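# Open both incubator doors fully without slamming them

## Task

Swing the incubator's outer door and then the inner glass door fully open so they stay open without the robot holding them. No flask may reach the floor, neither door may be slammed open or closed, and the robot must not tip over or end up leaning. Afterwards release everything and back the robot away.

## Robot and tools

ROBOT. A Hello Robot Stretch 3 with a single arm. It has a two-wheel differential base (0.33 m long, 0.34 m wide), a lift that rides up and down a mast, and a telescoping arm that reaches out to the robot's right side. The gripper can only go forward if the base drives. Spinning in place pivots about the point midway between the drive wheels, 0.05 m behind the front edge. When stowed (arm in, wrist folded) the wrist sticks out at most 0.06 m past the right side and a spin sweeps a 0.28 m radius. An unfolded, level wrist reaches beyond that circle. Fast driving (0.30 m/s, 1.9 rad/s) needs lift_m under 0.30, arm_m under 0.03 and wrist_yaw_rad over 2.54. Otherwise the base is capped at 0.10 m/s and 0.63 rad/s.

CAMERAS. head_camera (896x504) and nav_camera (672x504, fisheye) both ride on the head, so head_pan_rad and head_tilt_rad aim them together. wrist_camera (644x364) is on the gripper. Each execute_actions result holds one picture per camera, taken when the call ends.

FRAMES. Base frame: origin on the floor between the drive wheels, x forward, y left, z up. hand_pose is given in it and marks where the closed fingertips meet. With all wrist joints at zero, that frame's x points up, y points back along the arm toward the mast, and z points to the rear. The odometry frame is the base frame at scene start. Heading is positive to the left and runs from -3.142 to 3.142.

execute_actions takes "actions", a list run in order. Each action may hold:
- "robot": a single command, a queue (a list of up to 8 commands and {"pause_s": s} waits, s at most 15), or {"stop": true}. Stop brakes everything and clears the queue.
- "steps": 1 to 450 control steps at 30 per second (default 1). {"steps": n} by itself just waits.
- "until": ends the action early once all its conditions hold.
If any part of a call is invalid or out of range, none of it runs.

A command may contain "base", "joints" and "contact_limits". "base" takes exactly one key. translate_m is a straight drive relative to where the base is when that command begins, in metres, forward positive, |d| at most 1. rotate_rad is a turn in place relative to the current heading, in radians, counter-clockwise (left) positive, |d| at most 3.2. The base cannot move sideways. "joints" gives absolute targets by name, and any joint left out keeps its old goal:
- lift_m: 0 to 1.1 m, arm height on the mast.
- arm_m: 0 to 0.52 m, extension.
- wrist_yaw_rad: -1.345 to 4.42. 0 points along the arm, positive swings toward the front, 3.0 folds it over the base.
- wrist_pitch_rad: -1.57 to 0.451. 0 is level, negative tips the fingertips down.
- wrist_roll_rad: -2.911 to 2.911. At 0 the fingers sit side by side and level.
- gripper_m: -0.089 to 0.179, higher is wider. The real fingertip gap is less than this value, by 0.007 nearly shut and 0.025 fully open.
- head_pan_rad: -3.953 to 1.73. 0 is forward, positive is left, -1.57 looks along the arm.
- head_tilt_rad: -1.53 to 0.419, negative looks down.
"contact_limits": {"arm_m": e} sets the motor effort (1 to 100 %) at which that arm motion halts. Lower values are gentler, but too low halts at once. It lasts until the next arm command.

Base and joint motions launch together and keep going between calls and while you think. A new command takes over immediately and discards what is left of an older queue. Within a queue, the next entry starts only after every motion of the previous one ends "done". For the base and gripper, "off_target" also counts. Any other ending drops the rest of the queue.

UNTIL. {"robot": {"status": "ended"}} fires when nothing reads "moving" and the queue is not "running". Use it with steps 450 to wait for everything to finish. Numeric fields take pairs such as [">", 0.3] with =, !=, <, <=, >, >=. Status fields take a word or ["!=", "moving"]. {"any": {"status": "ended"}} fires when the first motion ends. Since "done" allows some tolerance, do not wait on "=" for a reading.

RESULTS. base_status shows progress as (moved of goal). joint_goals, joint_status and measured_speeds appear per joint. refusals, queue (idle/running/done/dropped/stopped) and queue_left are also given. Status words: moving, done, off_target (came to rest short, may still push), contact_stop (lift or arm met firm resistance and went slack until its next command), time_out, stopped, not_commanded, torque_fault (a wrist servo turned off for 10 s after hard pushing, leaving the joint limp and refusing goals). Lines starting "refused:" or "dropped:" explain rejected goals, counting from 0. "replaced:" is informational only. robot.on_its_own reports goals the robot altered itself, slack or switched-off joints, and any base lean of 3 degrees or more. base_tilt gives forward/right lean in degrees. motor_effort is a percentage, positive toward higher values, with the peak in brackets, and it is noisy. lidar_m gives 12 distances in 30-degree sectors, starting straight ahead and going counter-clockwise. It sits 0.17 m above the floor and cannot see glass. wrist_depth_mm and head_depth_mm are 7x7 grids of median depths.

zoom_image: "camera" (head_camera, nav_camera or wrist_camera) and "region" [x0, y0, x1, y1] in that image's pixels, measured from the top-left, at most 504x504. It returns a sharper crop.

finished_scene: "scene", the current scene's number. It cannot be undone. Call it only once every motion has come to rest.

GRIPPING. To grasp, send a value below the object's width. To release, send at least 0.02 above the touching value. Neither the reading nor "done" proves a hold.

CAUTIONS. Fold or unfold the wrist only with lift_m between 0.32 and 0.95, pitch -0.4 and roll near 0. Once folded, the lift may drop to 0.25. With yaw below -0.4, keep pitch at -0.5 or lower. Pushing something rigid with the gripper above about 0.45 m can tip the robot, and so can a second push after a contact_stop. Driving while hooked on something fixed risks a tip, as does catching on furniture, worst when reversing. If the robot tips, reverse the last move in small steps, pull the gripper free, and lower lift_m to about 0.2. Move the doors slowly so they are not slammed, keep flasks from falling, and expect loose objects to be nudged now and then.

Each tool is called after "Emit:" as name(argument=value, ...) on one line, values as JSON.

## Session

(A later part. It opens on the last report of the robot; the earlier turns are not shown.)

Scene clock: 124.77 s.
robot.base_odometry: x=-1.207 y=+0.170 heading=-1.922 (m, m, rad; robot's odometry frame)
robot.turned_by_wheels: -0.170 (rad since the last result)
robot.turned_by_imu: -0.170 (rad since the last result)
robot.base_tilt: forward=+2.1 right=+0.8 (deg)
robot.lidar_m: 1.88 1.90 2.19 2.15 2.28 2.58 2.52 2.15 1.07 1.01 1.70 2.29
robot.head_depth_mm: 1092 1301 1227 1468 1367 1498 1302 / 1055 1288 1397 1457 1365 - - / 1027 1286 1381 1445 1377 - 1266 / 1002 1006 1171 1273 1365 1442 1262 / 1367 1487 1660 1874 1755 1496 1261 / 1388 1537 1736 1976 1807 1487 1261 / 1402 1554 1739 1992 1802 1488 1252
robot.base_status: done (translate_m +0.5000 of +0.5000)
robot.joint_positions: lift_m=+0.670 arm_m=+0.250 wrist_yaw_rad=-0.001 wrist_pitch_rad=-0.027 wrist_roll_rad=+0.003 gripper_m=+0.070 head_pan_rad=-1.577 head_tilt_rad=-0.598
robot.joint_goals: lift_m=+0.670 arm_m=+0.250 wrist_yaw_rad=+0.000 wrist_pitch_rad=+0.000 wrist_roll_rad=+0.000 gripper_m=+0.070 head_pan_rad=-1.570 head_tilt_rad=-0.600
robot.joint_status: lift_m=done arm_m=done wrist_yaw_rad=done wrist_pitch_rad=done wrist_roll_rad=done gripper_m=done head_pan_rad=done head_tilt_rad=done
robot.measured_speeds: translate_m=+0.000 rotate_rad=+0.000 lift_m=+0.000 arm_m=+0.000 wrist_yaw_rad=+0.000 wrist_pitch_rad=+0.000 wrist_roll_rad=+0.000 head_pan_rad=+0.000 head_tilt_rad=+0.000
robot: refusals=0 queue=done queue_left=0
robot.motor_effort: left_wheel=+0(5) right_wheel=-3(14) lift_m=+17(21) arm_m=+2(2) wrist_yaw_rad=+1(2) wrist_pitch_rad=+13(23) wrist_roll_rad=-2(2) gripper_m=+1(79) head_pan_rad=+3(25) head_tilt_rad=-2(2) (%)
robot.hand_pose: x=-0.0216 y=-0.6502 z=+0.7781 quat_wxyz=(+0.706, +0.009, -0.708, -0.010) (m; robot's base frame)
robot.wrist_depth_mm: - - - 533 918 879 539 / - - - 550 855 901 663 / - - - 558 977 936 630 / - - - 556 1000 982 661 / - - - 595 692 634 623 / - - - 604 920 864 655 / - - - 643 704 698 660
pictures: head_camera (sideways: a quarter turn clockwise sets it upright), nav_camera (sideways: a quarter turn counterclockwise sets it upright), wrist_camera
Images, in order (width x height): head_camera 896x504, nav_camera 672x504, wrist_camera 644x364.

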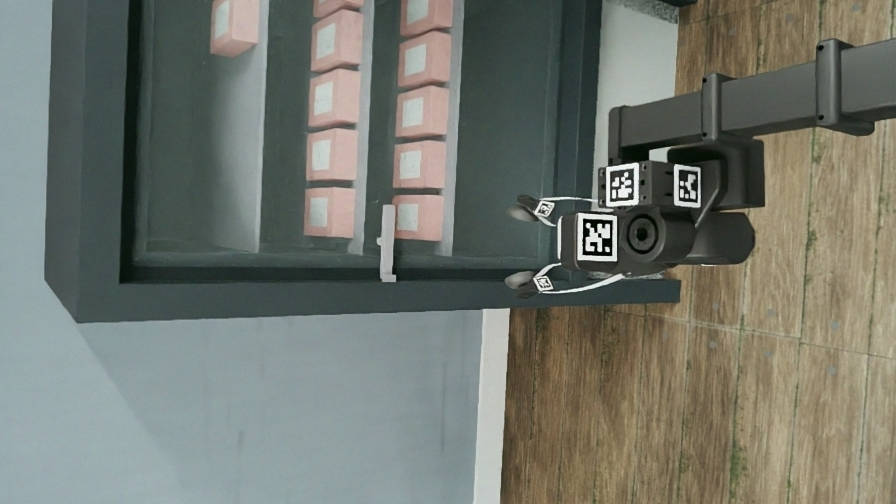

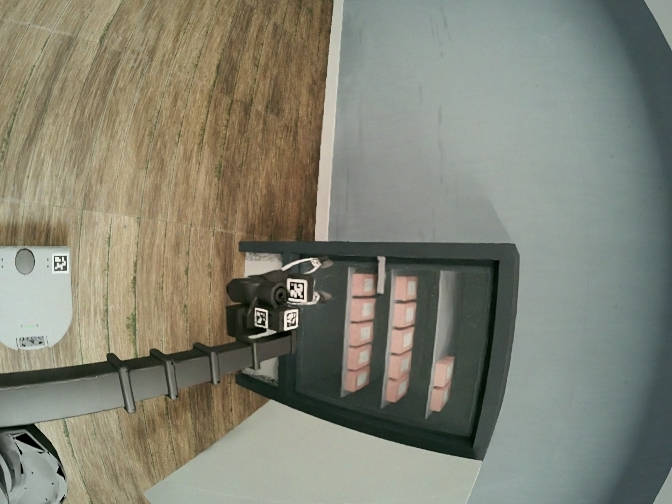

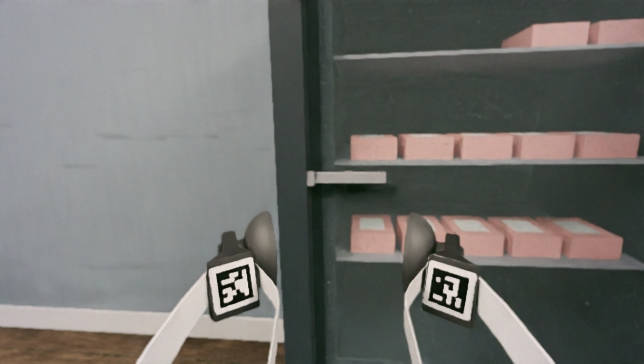

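Emit:
execute_actions(actions=[{"robot":[{"joints":{"arm_m":0.0}},{"base":{"rotate_rad":-0.6}},{"base":{"translate_m":0.18}},{"base":{"rotate_rad":0.6}},{"base":{"translate_m":-0.17}},{"joints":{"arm_m":0.2,"lift_m":0.645,"wrist_roll_rad":1.57,"gripper_m":0.07}}],"steps":450,"until":{"robot":{"status":"ended"}}}])

Scene clock: 141.33 s.
robot.base_odometry: x=-1.295 y=+0.225 heading=-1.922 (m, m, rad; robot's odometry frame)
robot.turned_by_wheels: +0.000 (rad since the last result)
robot.turned_by_imu: -0.002 (rad since the last result)
robot.base_tilt: forward=+2.1 right=+0.8 (deg)
robot.lidar_m: 2.25 1.93 2.29 2.26 2.40 2.57 2.50 2.01 0.97 0.91 1.59 2.28
robot.head_depth_mm: 1087 1199 1114 1216 1285 1421 1273 / 1056 1197 1094 1210 1273 1398 - / 1025 1187 1094 1206 1285 1408 - / 1003 923 1072 1181 1288 - 1233 / 1250 853 973 1110 1662 1421 1262 / 1301 1441 1616 1821 1813 1485 1253 / 1306 1451 1623 1842 1809 1489 1254
robot.base_status: done (translate_m -0.1700 of -0.1700)
robot.joint_positions: lift_m=+0.645 arm_m=+0.183 wrist_yaw_rad=+0.000 wrist_pitch_rad=-0.026 wrist_roll_rad=+1.569 gripper_m=+0.070 head_pan_rad=-1.577 head_tilt_rad=-0.598
robot.joint_goals: lift_m=+0.645 arm_m=+0.200 wrist_yaw_rad=+0.000 wrist_pitch_rad=+0.000 wrist_roll_rad=+1.570 gripper_m=+0.070 head_pan_rad=-1.570 head_tilt_rad=-0.600
robot.joint_status: lift_m=moving arm_m=moving wrist_yaw_rad=done wrist_pitch_rad=done wrist_roll_rad=moving gripper_m=done head_pan_rad=done head_tilt_rad=done
robot.measured_speeds: translate_m=+0.000 rotate_rad=+0.000 lift_m=+0.000 arm_m=+0.070 wrist_yaw_rad=+0.000 wrist_pitch_rad=+0.000 wrist_roll_rad=+0.000 head_pan_rad=+0.000 head_tilt_rad=+0.000
robot: refusals=0 queue=running queue_left=0
robot.motor_effort: left_wheel=-2(5) right_wheel=+3(8) lift_m=+19(14) arm_m=+2(2) wrist_yaw_rad=+0(0) wrist_pitch_rad=+13(13) wrist_roll_rad=-2(3) gripper_m=+0(1) head_pan_rad=+3(3) head_tilt_rad=-1(1) (%)
robot.hand_pose: x=-0.0215 y=-0.5836 z=+0.7529 quat_wxyz=(+0.002, +0.000, -1.000, -0.013) (m; robot's base frame)
robot.wrist_depth_mm: 471 635 768 890 581 669 477 / 478 624 888 934 905 675 495 / 487 621 887 945 847 671 496 / 516 546 552 548 549 548 499 / - 506 507 512 501 509 506 / - - - - - - 931 / - - - - - - 944
pictures: head_camera (sideways: a quarter turn clockwise sets it upright), nav_camera (sideways: a quarter turn counterclockwise sets it upright), wrist_camera
Images, in order (width x height): head_camera 896x504, nav_camera 672x504, wrist_camera 644x364.

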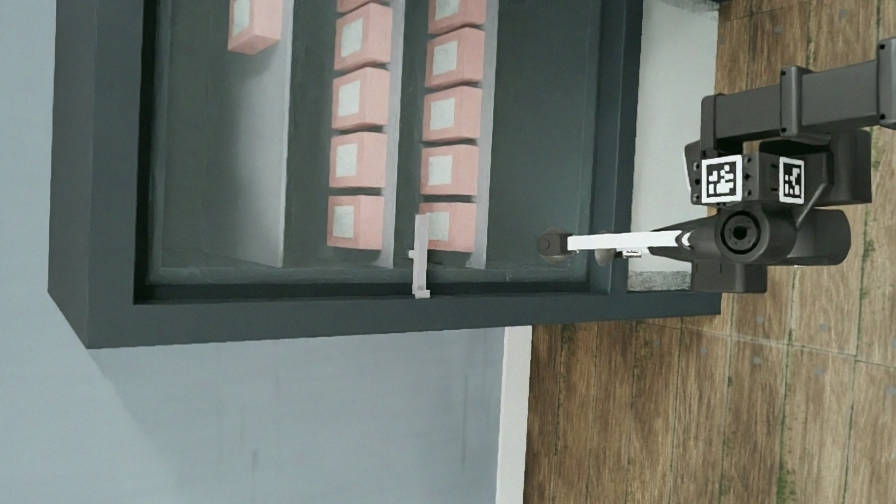

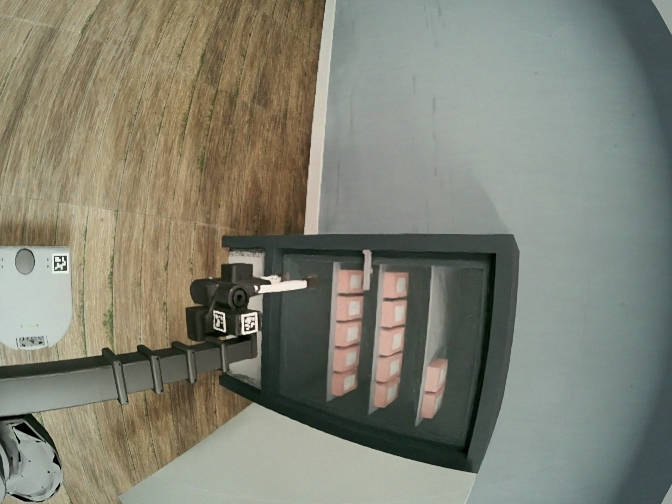

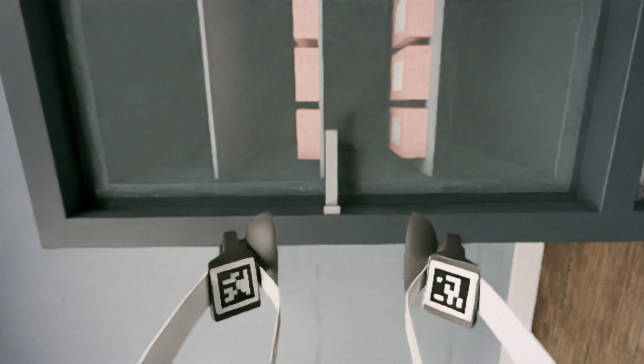

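Emit:
execute_actions(actions=[{"robot":{"joints":{"arm_m":0.4}},"steps":300,"until":{"robot":{"status":"ended"}}}])

Scene clock: 144.30 s.
robot.base_odometry: x=-1.295 y=+0.225 heading=-1.922 (m, m, rad; robot's odometry frame)
robot.turned_by_wheels: +0.000 (rad since the last result)
robot.turned_by_imu: +0.000 (rad since the last result)
robot.base_tilt: forward=+2.1 right=+0.8 (deg)
robot.lidar_m: 2.25 1.93 2.29 2.26 2.39 2.56 2.50 2.01 0.97 0.91 1.59 2.28
robot.head_depth_mm: 1084 1201 1123 1215 1281 1421 1268 / 1052 1188 1097 1213 1275 1389 - / 1025 1179 1095 1204 - 1420 1270 / 1004 919 1085 1181 1284 1425 1263 / 1247 854 973 1111 1653 1419 1256 / 1302 1440 1621 1814 1829 1489 1259 / 1300 1457 1625 1839 1802 1485 1253
robot.base_status: done (translate_m -0.1700 of -0.1700)
robot.joint_positions: lift_m=+0.645 arm_m=+0.400 wrist_yaw_rad=+0.000 wrist_pitch_rad=-0.026 wrist_roll_rad=+1.569 gripper_m=+0.070 head_pan_rad=-1.577 head_tilt_rad=-0.598
robot.joint_goals: lift_m=+0.645 arm_m=+0.400 wrist_yaw_rad=+0.000 wrist_pitch_rad=+0.000 wrist_roll_rad=+1.570 gripper_m=+0.070 head_pan_rad=-1.570 head_tilt_rad=-0.600
robot.joint_status: lift_m=done arm_m=done wrist_yaw_rad=done wrist_pitch_rad=done wrist_roll_rad=done gripper_m=done head_pan_rad=done head_tilt_rad=done
robot.measured_speeds: translate_m=+0.000 rotate_rad=+0.000 lift_m=+0.000 arm_m=+0.000 wrist_yaw_rad=+0.000 wrist_pitch_rad=+0.000 wrist_roll_rad=+0.000 head_pan_rad=+0.000 head_tilt_rad=+0.000
robot: refusals=0 queue=done queue_left=0
robot.motor_effort: left_wheel=-2(1) right_wheel=+2(2) lift_m=+17(19) arm_m=+3(4) wrist_yaw_rad=-1(0) wrist_pitch_rad=+13(13) wrist_roll_rad=+1(1) gripper_m=+0(0) head_pan_rad=+3(3) head_tilt_rad=-1(1) (%)
robot.hand_pose: x=-0.0215 y=-0.8002 z=+0.7530 quat_wxyz=(+0.001, +0.000, -1.000, -0.013) (m; robot's base frame)
robot.wrist_depth_mm: 434 384 658 683 640 336 449 / 431 415 646 718 647 377 447 / 428 411 649 362 646 363 449 / 414 412 482 378 418 407 408 / 329 330 330 327 327 329 328 / 288 289 - 289 289 287 288 / - - - - - - 842
pictures: head_camera (sideways: a quarter turn clockwise sets it upright), nav_camera (sideways: a quarter turn counterclockwise sets it upright), wrist_camera
Images, in order (width x height): head_camera 896x504, nav_camera 672x504, wrist_camera 644x364.

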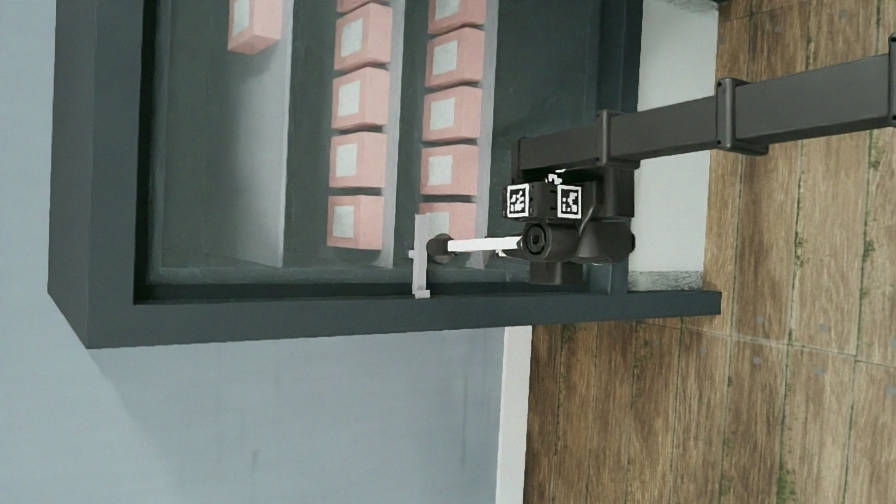

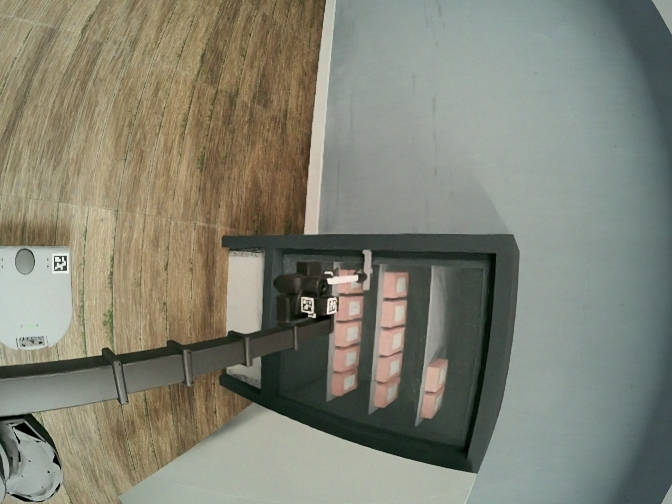

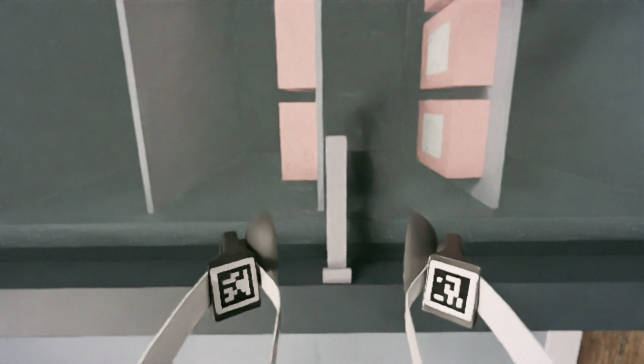

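Emit:
execute_actions(actions=[{"robot":{"joints":{"arm_m":0.52},"contact_limits":{"arm_m":10}},"steps":300,"until":{"robot":{"status":"ended"}}},{"robot":{"joints":{"gripper_m":0.0}},"steps":60},{"robot":{"joints":{"wrist_roll_rad":0.2}},"steps":150,"until":{"robot":{"status":"ended"}}}])

Scene clock: 150.00 s.
robot.base_odometry: x=-1.295 y=+0.225 heading=-1.922 (m, m, rad; robot's odometry frame)
robot.turned_by_wheels: +0.000 (rad since the last result)
robot.turned_by_imu: +0.000 (rad since the last result)
robot.base_tilt: forward=+2.1 right=+0.8 (deg)
robot.lidar_m: 2.26 1.93 2.28 2.26 2.40 2.56 2.50 2.01 0.97 0.90 1.59 2.28
robot.head_depth_mm: 1080 1201 1116 1219 1282 1420 1302 / 1052 1194 1097 1209 1301 1421 - / 1025 1182 1094 1256 1271 1428 1267 / 999 916 1083 1085 1279 1419 1264 / 1245 853 972 1108 1659 1420 1265 / 1299 1440 1614 1834 1819 1492 1263 / 1313 1456 1608 1857 1805 1481 1252
robot.base_status: done (translate_m -0.1700 of -0.1700)
robot.joint_positions: lift_m=+0.645 arm_m=+0.520 wrist_yaw_rad=+0.008 wrist_pitch_rad=-0.017 wrist_roll_rad=+0.228 gripper_m=+0.000 head_pan_rad=-1.577 head_tilt_rad=-0.598
robot.joint_goals: lift_m=+0.645 arm_m=+0.520 wrist_yaw_rad=+0.000 wrist_pitch_rad=+0.000 wrist_roll_rad=+0.200 gripper_m=+0.000 head_pan_rad=-1.570 head_tilt_rad=-0.600
robot.joint_status: lift_m=done arm_m=done wrist_yaw_rad=done wrist_pitch_rad=done wrist_roll_rad=off_target gripper_m=done head_pan_rad=done head_tilt_rad=done
robot.measured_speeds: translate_m=+0.000 rotate_rad=+0.000 lift_m=+0.000 arm_m=+0.000 wrist_yaw_rad=+0.000 wrist_pitch_rad=+0.000 wrist_roll_rad=+0.000 head_pan_rad=+0.000 head_tilt_rad=+0.000
robot: refusals=0 queue=dropped queue_left=0
robot.motor_effort: left_wheel=+1(2) right_wheel=-5(5) lift_m=+17(17) arm_m=+3(3) wrist_yaw_rad=-7(8) wrist_pitch_rad=+8(16) wrist_roll_rad=-14(16) gripper_m=-11(82) head_pan_rad=+3(3) head_tilt_rad=-1(1) (%)
robot.contact_limits: arm_m 10 (drawing in: default 15, maximum 24; extending or still: default 21, maximum 34)
robot.hand_pose: x=-0.0193 y=-0.9205 z=+0.7554 quat_wxyz=(+0.622, +0.009, -0.783, -0.004) (m; robot's base frame)
robot.wrist_depth_mm: 139 160 183 408 566 557 543 / 144 152 187 598 597 567 223 / 151 148 191 310 240 227 221 / 858 151 196 211 240 610 580 / 876 155 199 156 627 523 454 / 922 161 162 161 - 331 298 / 965 168 194 213 285 272 254
pictures: head_camera (sideways: a quarter turn clockwise sets it upright), nav_camera (sideways: a quarter turn counterclockwise sets it upright), wrist_camera
Images, in order (width x height): head_camera 896x504, nav_camera 672x504, wrist_camera 644x364.

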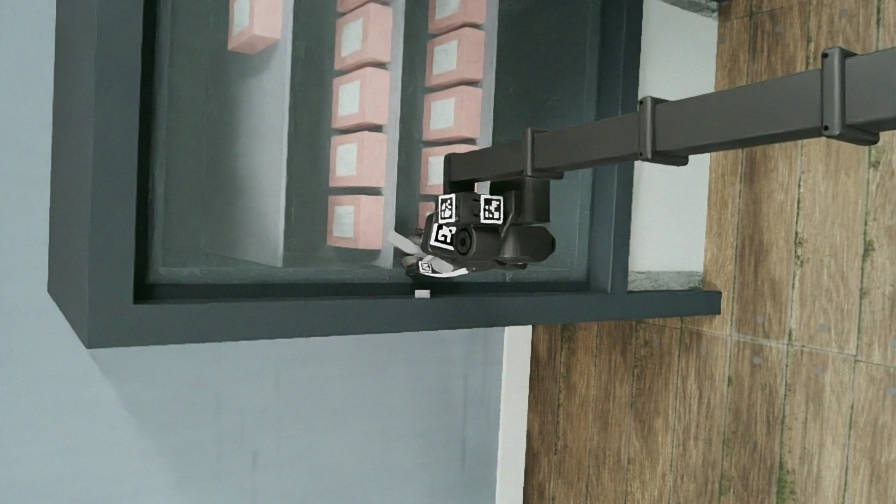

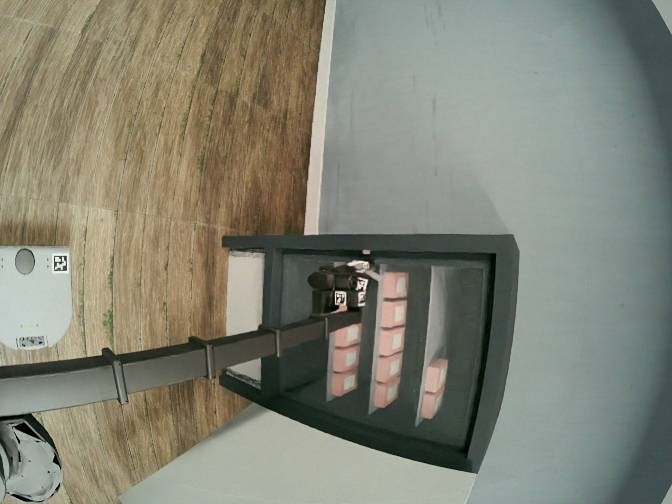

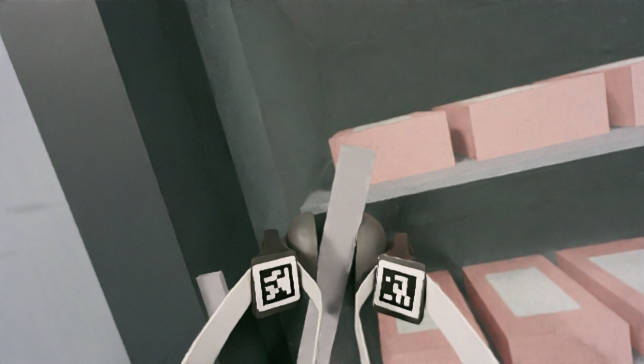

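It turned and cleared the keeper. Squeeze and pull.

Emit:
execute_actions(actions=[{"robot":{"joints":{"gripper_m":-0.04,"wrist_roll_rad":0.24}},"steps":40},{"robot":{"base":{"translate_m":-0.01},"joints":{"arm_m":0.43},"contact_limits":{"arm_m":20}},"steps":200,"until":{"robot":{"status":"ended"}}},{"robot":{"base":{"translate_m":-0.03},"joints":{"arm_m":0.34},"contact_limits":{"arm_m":20}},"steps":200,"until":{"robot":{"status":"ended"}}}])

Emit:
execute_actions(actions=[{"robot":{"base":{"translate_m":-0.05},"joints":{"arm_m":0.25},"contact_limits":{"arm_m":20}},"steps":200,"until":{"robot":{"status":"ended"}}}])

Scene clock: 155.20 s.
robot.base_odometry: x=-1.281 y=+0.262 heading=-1.922 (m, m, rad; robot's odometry frame)
robot.turned_by_wheels: +0.000 (rad since the last result)
robot.turned_by_imu: -0.001 (rad since the last result)
robot.base_tilt: forward=+2.1 right=+0.7 (deg)
robot.lidar_m: 2.30 1.97 2.29 2.26 2.40 2.52 2.47 2.00 0.96 0.91 1.59 2.29
robot.head_depth_mm: 1087 1199 1101 1217 1279 1399 1277 / 1050 1192 1094 1215 1298 1418 - / 1028 1178 1095 1209 1379 1442 1268 / 1002 1132 1142 1228 - 1447 1263 / 986 859 962 1067 1262 1418 1260 / 1282 1417 1612 1822 1812 1485 1260 / 1307 1446 1618 1836 1817 1482 1255
robot.base_status: done (translate_m -0.0300 of -0.0300)
robot.joint_positions: lift_m=+0.645 arm_m=+0.340 wrist_yaw_rad=+0.054 wrist_pitch_rad=-0.019 wrist_roll_rad=+0.258 gripper_m=-0.030 head_pan_rad=-1.577 head_tilt_rad=-0.598
robot.joint_goals: lift_m=+0.645 arm_m=+0.340 wrist_yaw_rad=+0.040 wrist_pitch_rad=+0.000 wrist_roll_rad=+0.240 gripper_m=-0.031 head_pan_rad=-1.570 head_tilt_rad=-0.600
robot.joint_status: lift_m=done arm_m=done wrist_yaw_rad=done wrist_pitch_rad=done wrist_roll_rad=done gripper_m=done head_pan_rad=done head_tilt_rad=done
robot.measured_speeds: translate_m=+0.000 rotate_rad=+0.000 lift_m=+0.000 arm_m=+0.000 wrist_yaw_rad=+0.000 wrist_pitch_rad=+0.000 wrist_roll_rad=+0.000 head_pan_rad=+0.000 head_tilt_rad=+0.000
robot: refusals=0 queue=done queue_left=0
robot.on_its_own: wrist_yaw_rad is held at +0.040, not at your +0.000, by its stall guard, which is not easing now; gripper_m is held at -0.031, not at your -0.040, by its stall guard, which is not easing now; wrist_yaw_rad is at rest, and its effort (-14) is outside its rest range (-12 to +12)
robot.motor_effort: left_wheel=+2(9) right_wheel=-7(29) lift_m=+17(18) arm_m=-2(3) wrist_yaw_rad=-14(38) wrist_pitch_rad=+9(10) wrist_roll_rad=-9(14) gripper_m=-20(99) head_pan_rad=+3(3) head_tilt_rad=+0(2) (%)
robot.contact_limits: arm_m 20 (drawing in: default 15, maximum 24; extending or still: default 21, maximum 34)
robot.hand_pose: x=-0.0076 y=-0.7406 z=+0.7549 quat_wxyz=(+0.610, +0.028, -0.792, +0.009) (m; robot's base frame)
robot.wrist_depth_mm: - 962 355 453 604 698 633 / - 989 358 681 758 707 362 / - - 338 426 405 738 692 / - - 347 384 809 738 603 / - - 355 159 517 431 400 / - - - 162 435 603 600 / - - - 379 613 561 516
pictures: head_camera (sideways: a quarter turn clockwise sets it upright), nav_camera (sideways: a quarter turn counterclockwise sets it upright), wrist_camera
Images, in order (width x height): head_camera 896x504, nav_camera 672x504, wrist_camera 644x364.

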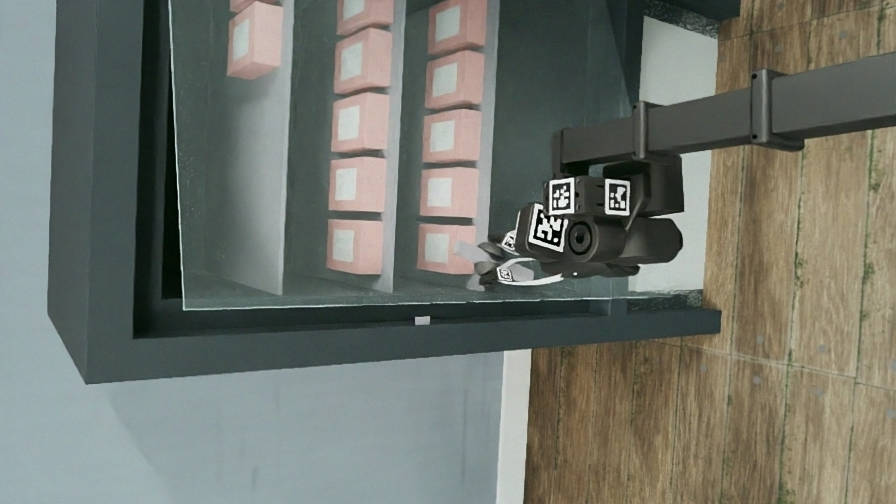

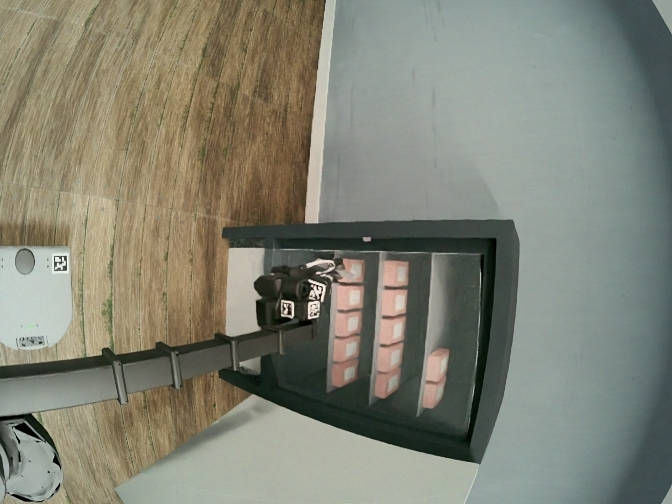

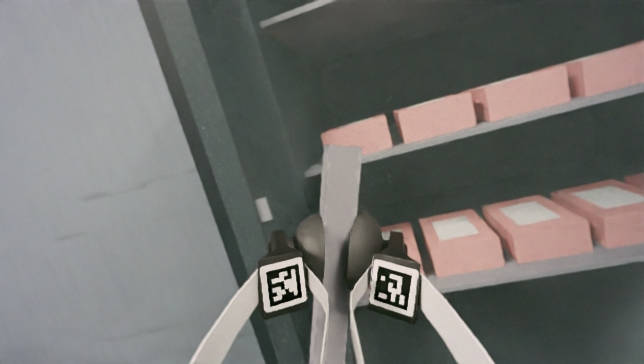

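Scene clock: 157.30 s.
robot.base_odometry: x=-1.264 y=+0.309 heading=-1.922 (m, m, rad; robot's odometry frame)
robot.turned_by_wheels: +0.000 (rad since the last result)
robot.turned_by_imu: +0.000 (rad since the last result)
robot.base_tilt: forward=+2.1 right=+0.7 (deg)
robot.lidar_m: 2.35 2.02 2.28 2.26 2.40 2.46 2.41 2.00 0.96 0.92 1.58 2.27
robot.head_depth_mm: 1090 1206 1094 1191 1254 1396 1287 / 1056 1187 1099 1236 1278 1405 - / 1029 1189 1092 1205 1312 - 1271 / 1006 1173 1088 1207 1320 - 1261 / 984 904 1034 1131 1268 1419 1265 / 1244 853 957 1746 1763 1492 1261 / 1306 1442 1608 1841 1795 1474 1254
robot.base_status: done (translate_m -0.0500 of -0.0500)
robot.joint_positions: lift_m=+0.645 arm_m=+0.250 wrist_yaw_rad=+0.100 wrist_pitch_rad=-0.018 wrist_roll_rad=+0.254 gripper_m=-0.030 head_pan_rad=-1.577 head_tilt_rad=-0.598
robot.joint_goals: lift_m=+0.645 arm_m=+0.250 wrist_yaw_rad=+0.095 wrist_pitch_rad=+0.000 wrist_roll_rad=+0.240 gripper_m=-0.031 head_pan_rad=-1.570 head_tilt_rad=-0.600
robot.joint_status: lift_m=done arm_m=done wrist_yaw_rad=done wrist_pitch_rad=done wrist_roll_rad=done gripper_m=done head_pan_rad=done head_tilt_rad=done
robot.measured_speeds: translate_m=+0.000 rotate_rad=+0.000 lift_m=+0.000 arm_m=+0.000 wrist_yaw_rad=+0.000 wrist_pitch_rad=+0.000 wrist_roll_rad=+0.000 head_pan_rad=+0.000 head_tilt_rad=+0.000
robot: refusals=0 queue=done queue_left=0
robot.on_its_own: wrist_yaw_rad is held at +0.095, not at your +0.000, by its stall guard, which is not easing now; gripper_m is held at -0.031, not at your -0.040, by its stall guard, which is not easing now
robot.motor_effort: left_wheel=+0(13) right_wheel=-2(40) lift_m=+17(17) arm_m=-1(2) wrist_yaw_rad=-4(59) wrist_pitch_rad=+9(12) wrist_roll_rad=-7(10) gripper_m=-20(25) head_pan_rad=+3(3) head_tilt_rad=-1(1) (%)
robot.contact_limits: arm_m 20 (drawing in: default 15, maximum 24; extending or still: default 21, maximum 34)
robot.hand_pose: x=+0.0040 y=-0.6496 z=+0.7551 quat_wxyz=(+0.612, +0.045, -0.789, +0.023) (m; robot's base frame)
robot.wrist_depth_mm: - - 446 585 611 765 605 / - - 448 725 835 773 430 / - - 455 518 500 811 685 / - - 471 482 894 753 512 / - - - 163 529 493 470 / - - - 163 799 708 635 / - - - 484 612 567 510
pictures: head_camera (sideways: a quarter turn clockwise sets it upright), nav_camera (sideways: a quarter turn counterclockwise sets it upright), wrist_camera
Images, in order (width x height): head_camera 896x504, nav_camera 672x504, wrist_camera 644x364.

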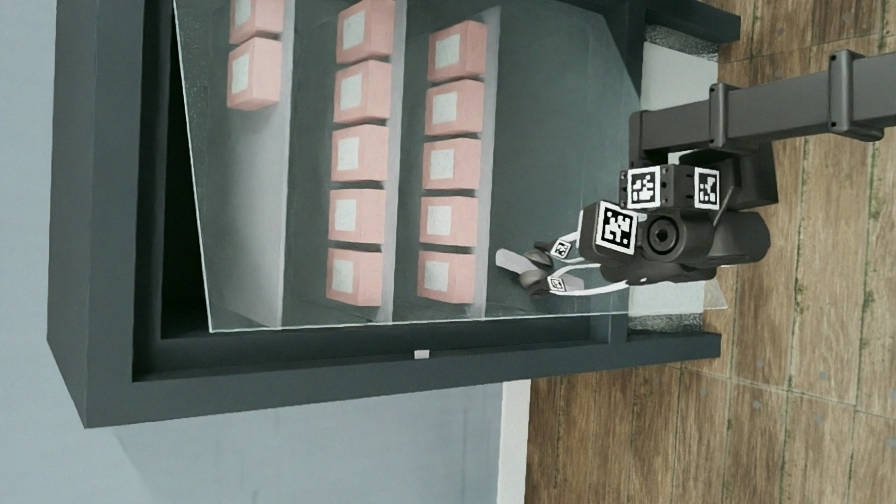

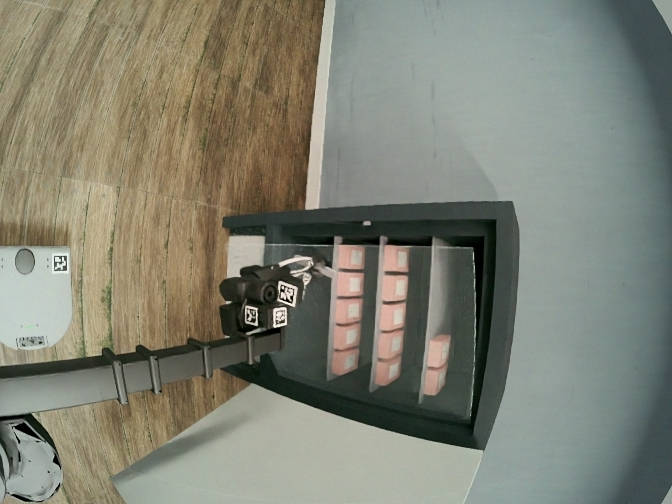

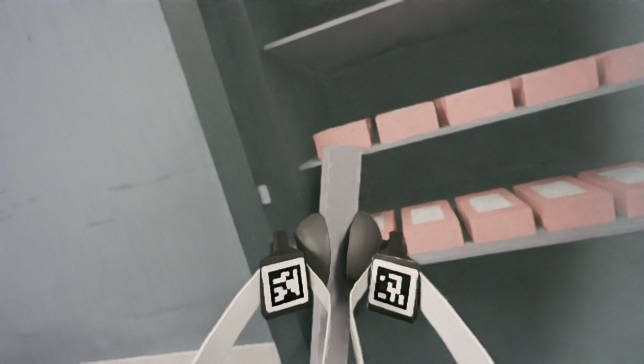

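Emit:
execute_actions(actions=[{"robot":[{"joints":{"gripper_m":0.06}},{"joints":{"arm_m":0.12,"wrist_yaw_rad":0}},{"base":{"translate_m":0.32},"joints":{"wrist_roll_rad":0,"wrist_pitch_rad":-0.55,"gripper_m":0.0}},{"joints":{"wrist_yaw_rad":-1.1}},{"joints":{"arm_m":0.42}}],"steps":450,"until":{"robot":{"status":"ended"}}}])

Scene clock: 171.00 s.
robot.base_odometry: x=-1.374 y=+0.009 heading=-1.922 (m, m, rad; robot's odometry frame)
robot.turned_by_wheels: +0.000 (rad since the last result)
robot.turned_by_imu: -0.002 (rad since the last result)
robot.base_tilt: forward=+2.1 right=+0.7 (deg)
robot.lidar_m: 2.03 1.71 2.28 2.22 2.38 2.80 2.74 2.03 0.98 0.92 1.61 2.07
robot.head_depth_mm: 1090 1201 1106 1217 1283 1426 1269 / 1053 855 1013 1195 1319 1418 - / 1268 1364 1213 1092 - 1424 1270 / 1306 1443 1606 1818 1873 1500 1266 / 1306 1444 1620 1829 1832 1485 1259 / 1313 1445 1629 1860 1819 1484 1255 / 1317 1470 1638 1857 1811 1489 1251
robot.base_status: done (translate_m +0.3200 of +0.3200)
robot.joint_positions: lift_m=+0.645 arm_m=+0.420 wrist_yaw_rad=-1.099 wrist_pitch_rad=-0.561 wrist_roll_rad=+0.003 gripper_m=+0.000 head_pan_rad=-1.577 head_tilt_rad=-0.598
robot.joint_goals: lift_m=+0.645 arm_m=+0.420 wrist_yaw_rad=-1.100 wrist_pitch_rad=-0.550 wrist_roll_rad=+0.000 gripper_m=+0.000 head_pan_rad=-1.570 head_tilt_rad=-0.600
robot.joint_status: lift_m=done arm_m=done wrist_yaw_rad=done wrist_pitch_rad=done wrist_roll_rad=done gripper_m=done head_pan_rad=done head_tilt_rad=done
robot.measured_speeds: translate_m=+0.000 rotate_rad=+0.000 lift_m=+0.000 arm_m=+0.000 wrist_yaw_rad=+0.000 wrist_pitch_rad=+0.000 wrist_roll_rad=+0.000 head_pan_rad=+0.000 head_tilt_rad=+0.000
robot: refusals=0 queue=done queue_left=0
robot.motor_effort: left_wheel=-1(2) right_wheel=+2(8) lift_m=+17(17) arm_m=+2(2) wrist_yaw_rad=+0(6) wrist_pitch_rad=+5(9) wrist_roll_rad=-1(8) gripper_m=-2(80) head_pan_rad=+3(3) head_tilt_rad=-1(1) (%)
robot.hand_pose: x=-0.2033 y=-0.6573 z=+0.6271 quat_wxyz=(+0.476, -0.188, -0.682, -0.522) (m; robot's base frame)
robot.wrist_depth_mm: 603 503 526 677 679 634 603 / 364 408 847 782 741 698 673 / 307 682 702 734 883 777 725 / 312 588 591 721 - - - / 286 476 543 805 993 962 949 / 324 432 518 - 852 832 843 / 780 422 643 754 750 738 741
pictures: head_camera (sideways: a quarter turn clockwise sets it upright), nav_camera (sideways: a quarter turn counterclockwise sets it upright), wrist_camera
Images, in order (width x height): head_camera 896x504, nav_camera 672x504, wrist_camera 644x364.

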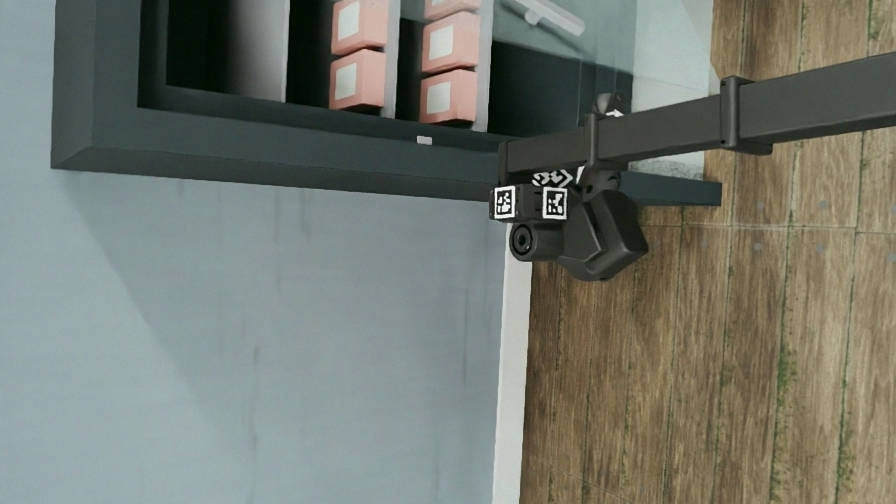

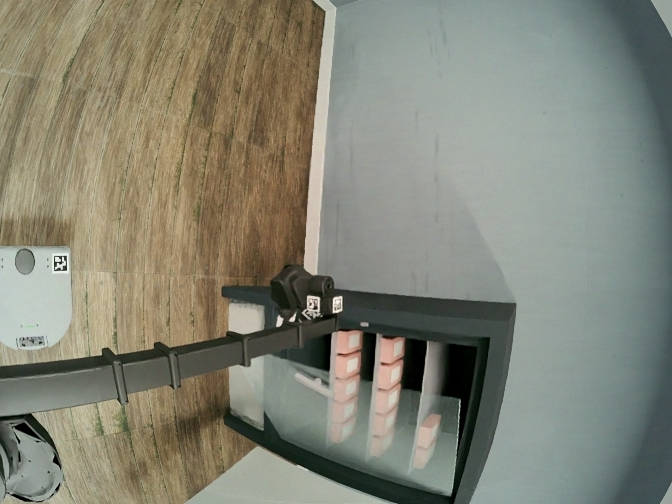

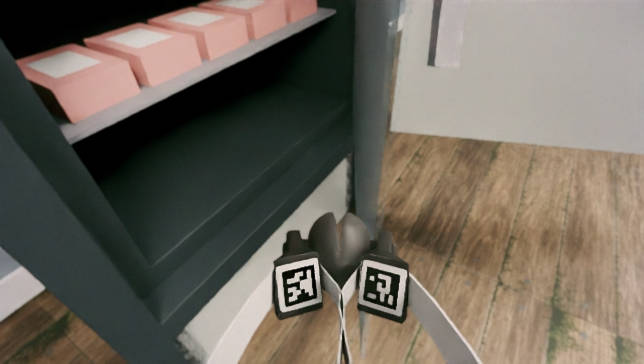

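Emit:
execute_actions(actions=[{"robot":[{"joints":{"arm_m":0.48}},{"base":{"translate_m":-0.2}},{"joints":{"arm_m":0.3},"contact_limits":{"arm_m":22}}],"steps":450,"until":{"robot":{"status":"ended"}}}])

Scene clock: 178.53 s.
robot.base_odometry: x=-1.305 y=+0.197 heading=-1.922 (m, m, rad; robot's odometry frame)
robot.turned_by_wheels: +0.000 (rad since the last result)
robot.turned_by_imu: -0.001 (rad since the last result)
robot.base_tilt: forward=+2.1 right=+0.7 (deg)
robot.lidar_m: 2.22 1.90 2.29 2.25 2.39 2.59 2.53 2.02 0.97 0.90 1.60 2.28
robot.head_depth_mm: 1090 1204 1099 1217 1282 1421 1268 / 1053 1196 1099 1213 1314 - - / 1029 1176 1091 1213 1359 1387 1269 / 1003 876 999 1122 1272 - 1265 / 1279 1391 1549 1773 1761 1456 1266 / 1301 1443 1611 1833 1818 1494 1258 / 1311 1452 1621 1840 1806 1488 1260
robot.base_status: done (translate_m -0.2000 of -0.2000)
robot.joint_positions: lift_m=+0.645 arm_m=+0.300 wrist_yaw_rad=-1.099 wrist_pitch_rad=-0.563 wrist_roll_rad=+0.003 gripper_m=+0.000 head_pan_rad=-1.577 head_tilt_rad=-0.598
robot.joint_goals: lift_m=+0.645 arm_m=+0.300 wrist_yaw_rad=-1.100 wrist_pitch_rad=-0.550 wrist_roll_rad=+0.000 gripper_m=+0.000 head_pan_rad=-1.570 head_tilt_rad=-0.600
robot.joint_status: lift_m=done arm_m=done wrist_yaw_rad=done wrist_pitch_rad=done wrist_roll_rad=done gripper_m=done head_pan_rad=done head_tilt_rad=done
robot.measured_speeds: translate_m=+0.000 rotate_rad=+0.000 lift_m=+0.000 arm_m=+0.000 wrist_yaw_rad=+0.000 wrist_pitch_rad=+0.000 wrist_roll_rad=+0.000 head_pan_rad=+0.000 head_tilt_rad=+0.000
robot: refusals=0 queue=done queue_left=0
robot.motor_effort: left_wheel=-1(12) right_wheel=+2(59) lift_m=+18(18) arm_m=-2(1) wrist_yaw_rad=-1(3) wrist_pitch_rad=+6(7) wrist_roll_rad=-1(2) gripper_m=-3(2) head_pan_rad=+3(3) head_tilt_rad=-1(1) (%)
robot.contact_limits: arm_m 22 (drawing in: default 15, maximum 24; extending or still: default 21, maximum 34)
robot.hand_pose: x=-0.2030 y=-0.5378 z=+0.6268 quat_wxyz=(+0.476, -0.188, -0.682, -0.522) (m; robot's base frame)
robot.wrist_depth_mm: 569 535 568 557 525 503 468 / 418 774 669 618 575 543 513 / 714 711 700 688 640 603 564 / 594 582 648 - - 678 630 / 498 526 745 - 985 960 941 / 454 524 797 - 851 848 832 / 436 631 760 754 753 748 737
pictures: head_camera (sideways: a quarter turn clockwise sets it upright), nav_camera (sideways: a quarter turn counterclockwise sets it upright), wrist_camera
Images, in order (width x height): head_camera 896x504, nav_camera 672x504, wrist_camera 644x364.

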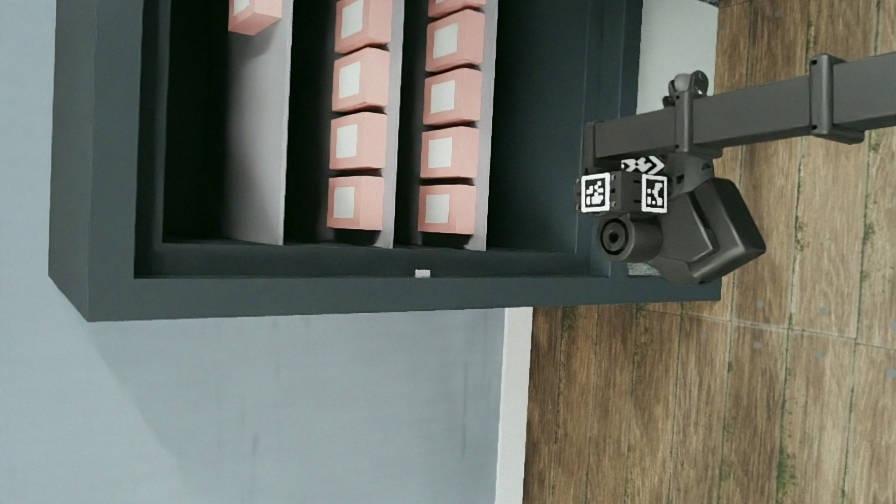

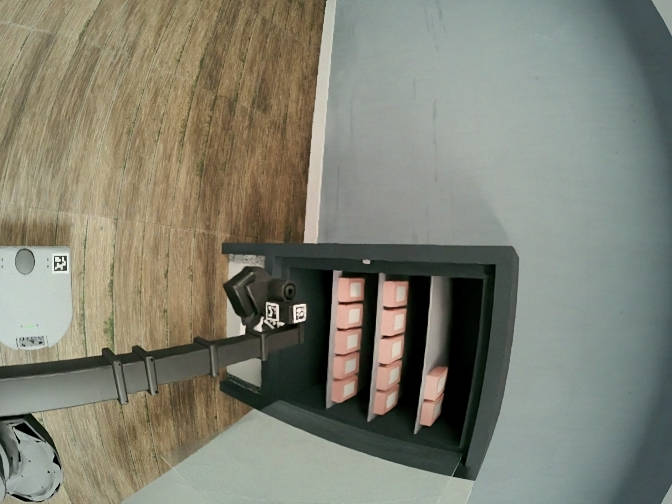

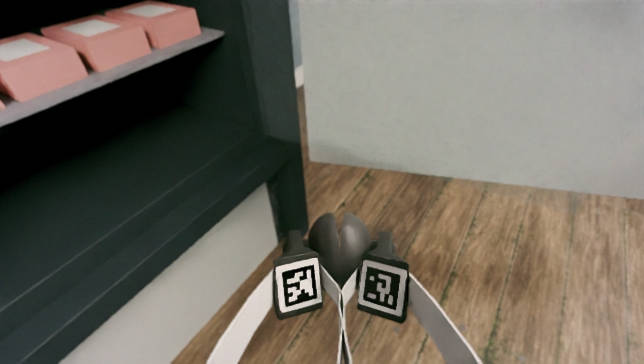

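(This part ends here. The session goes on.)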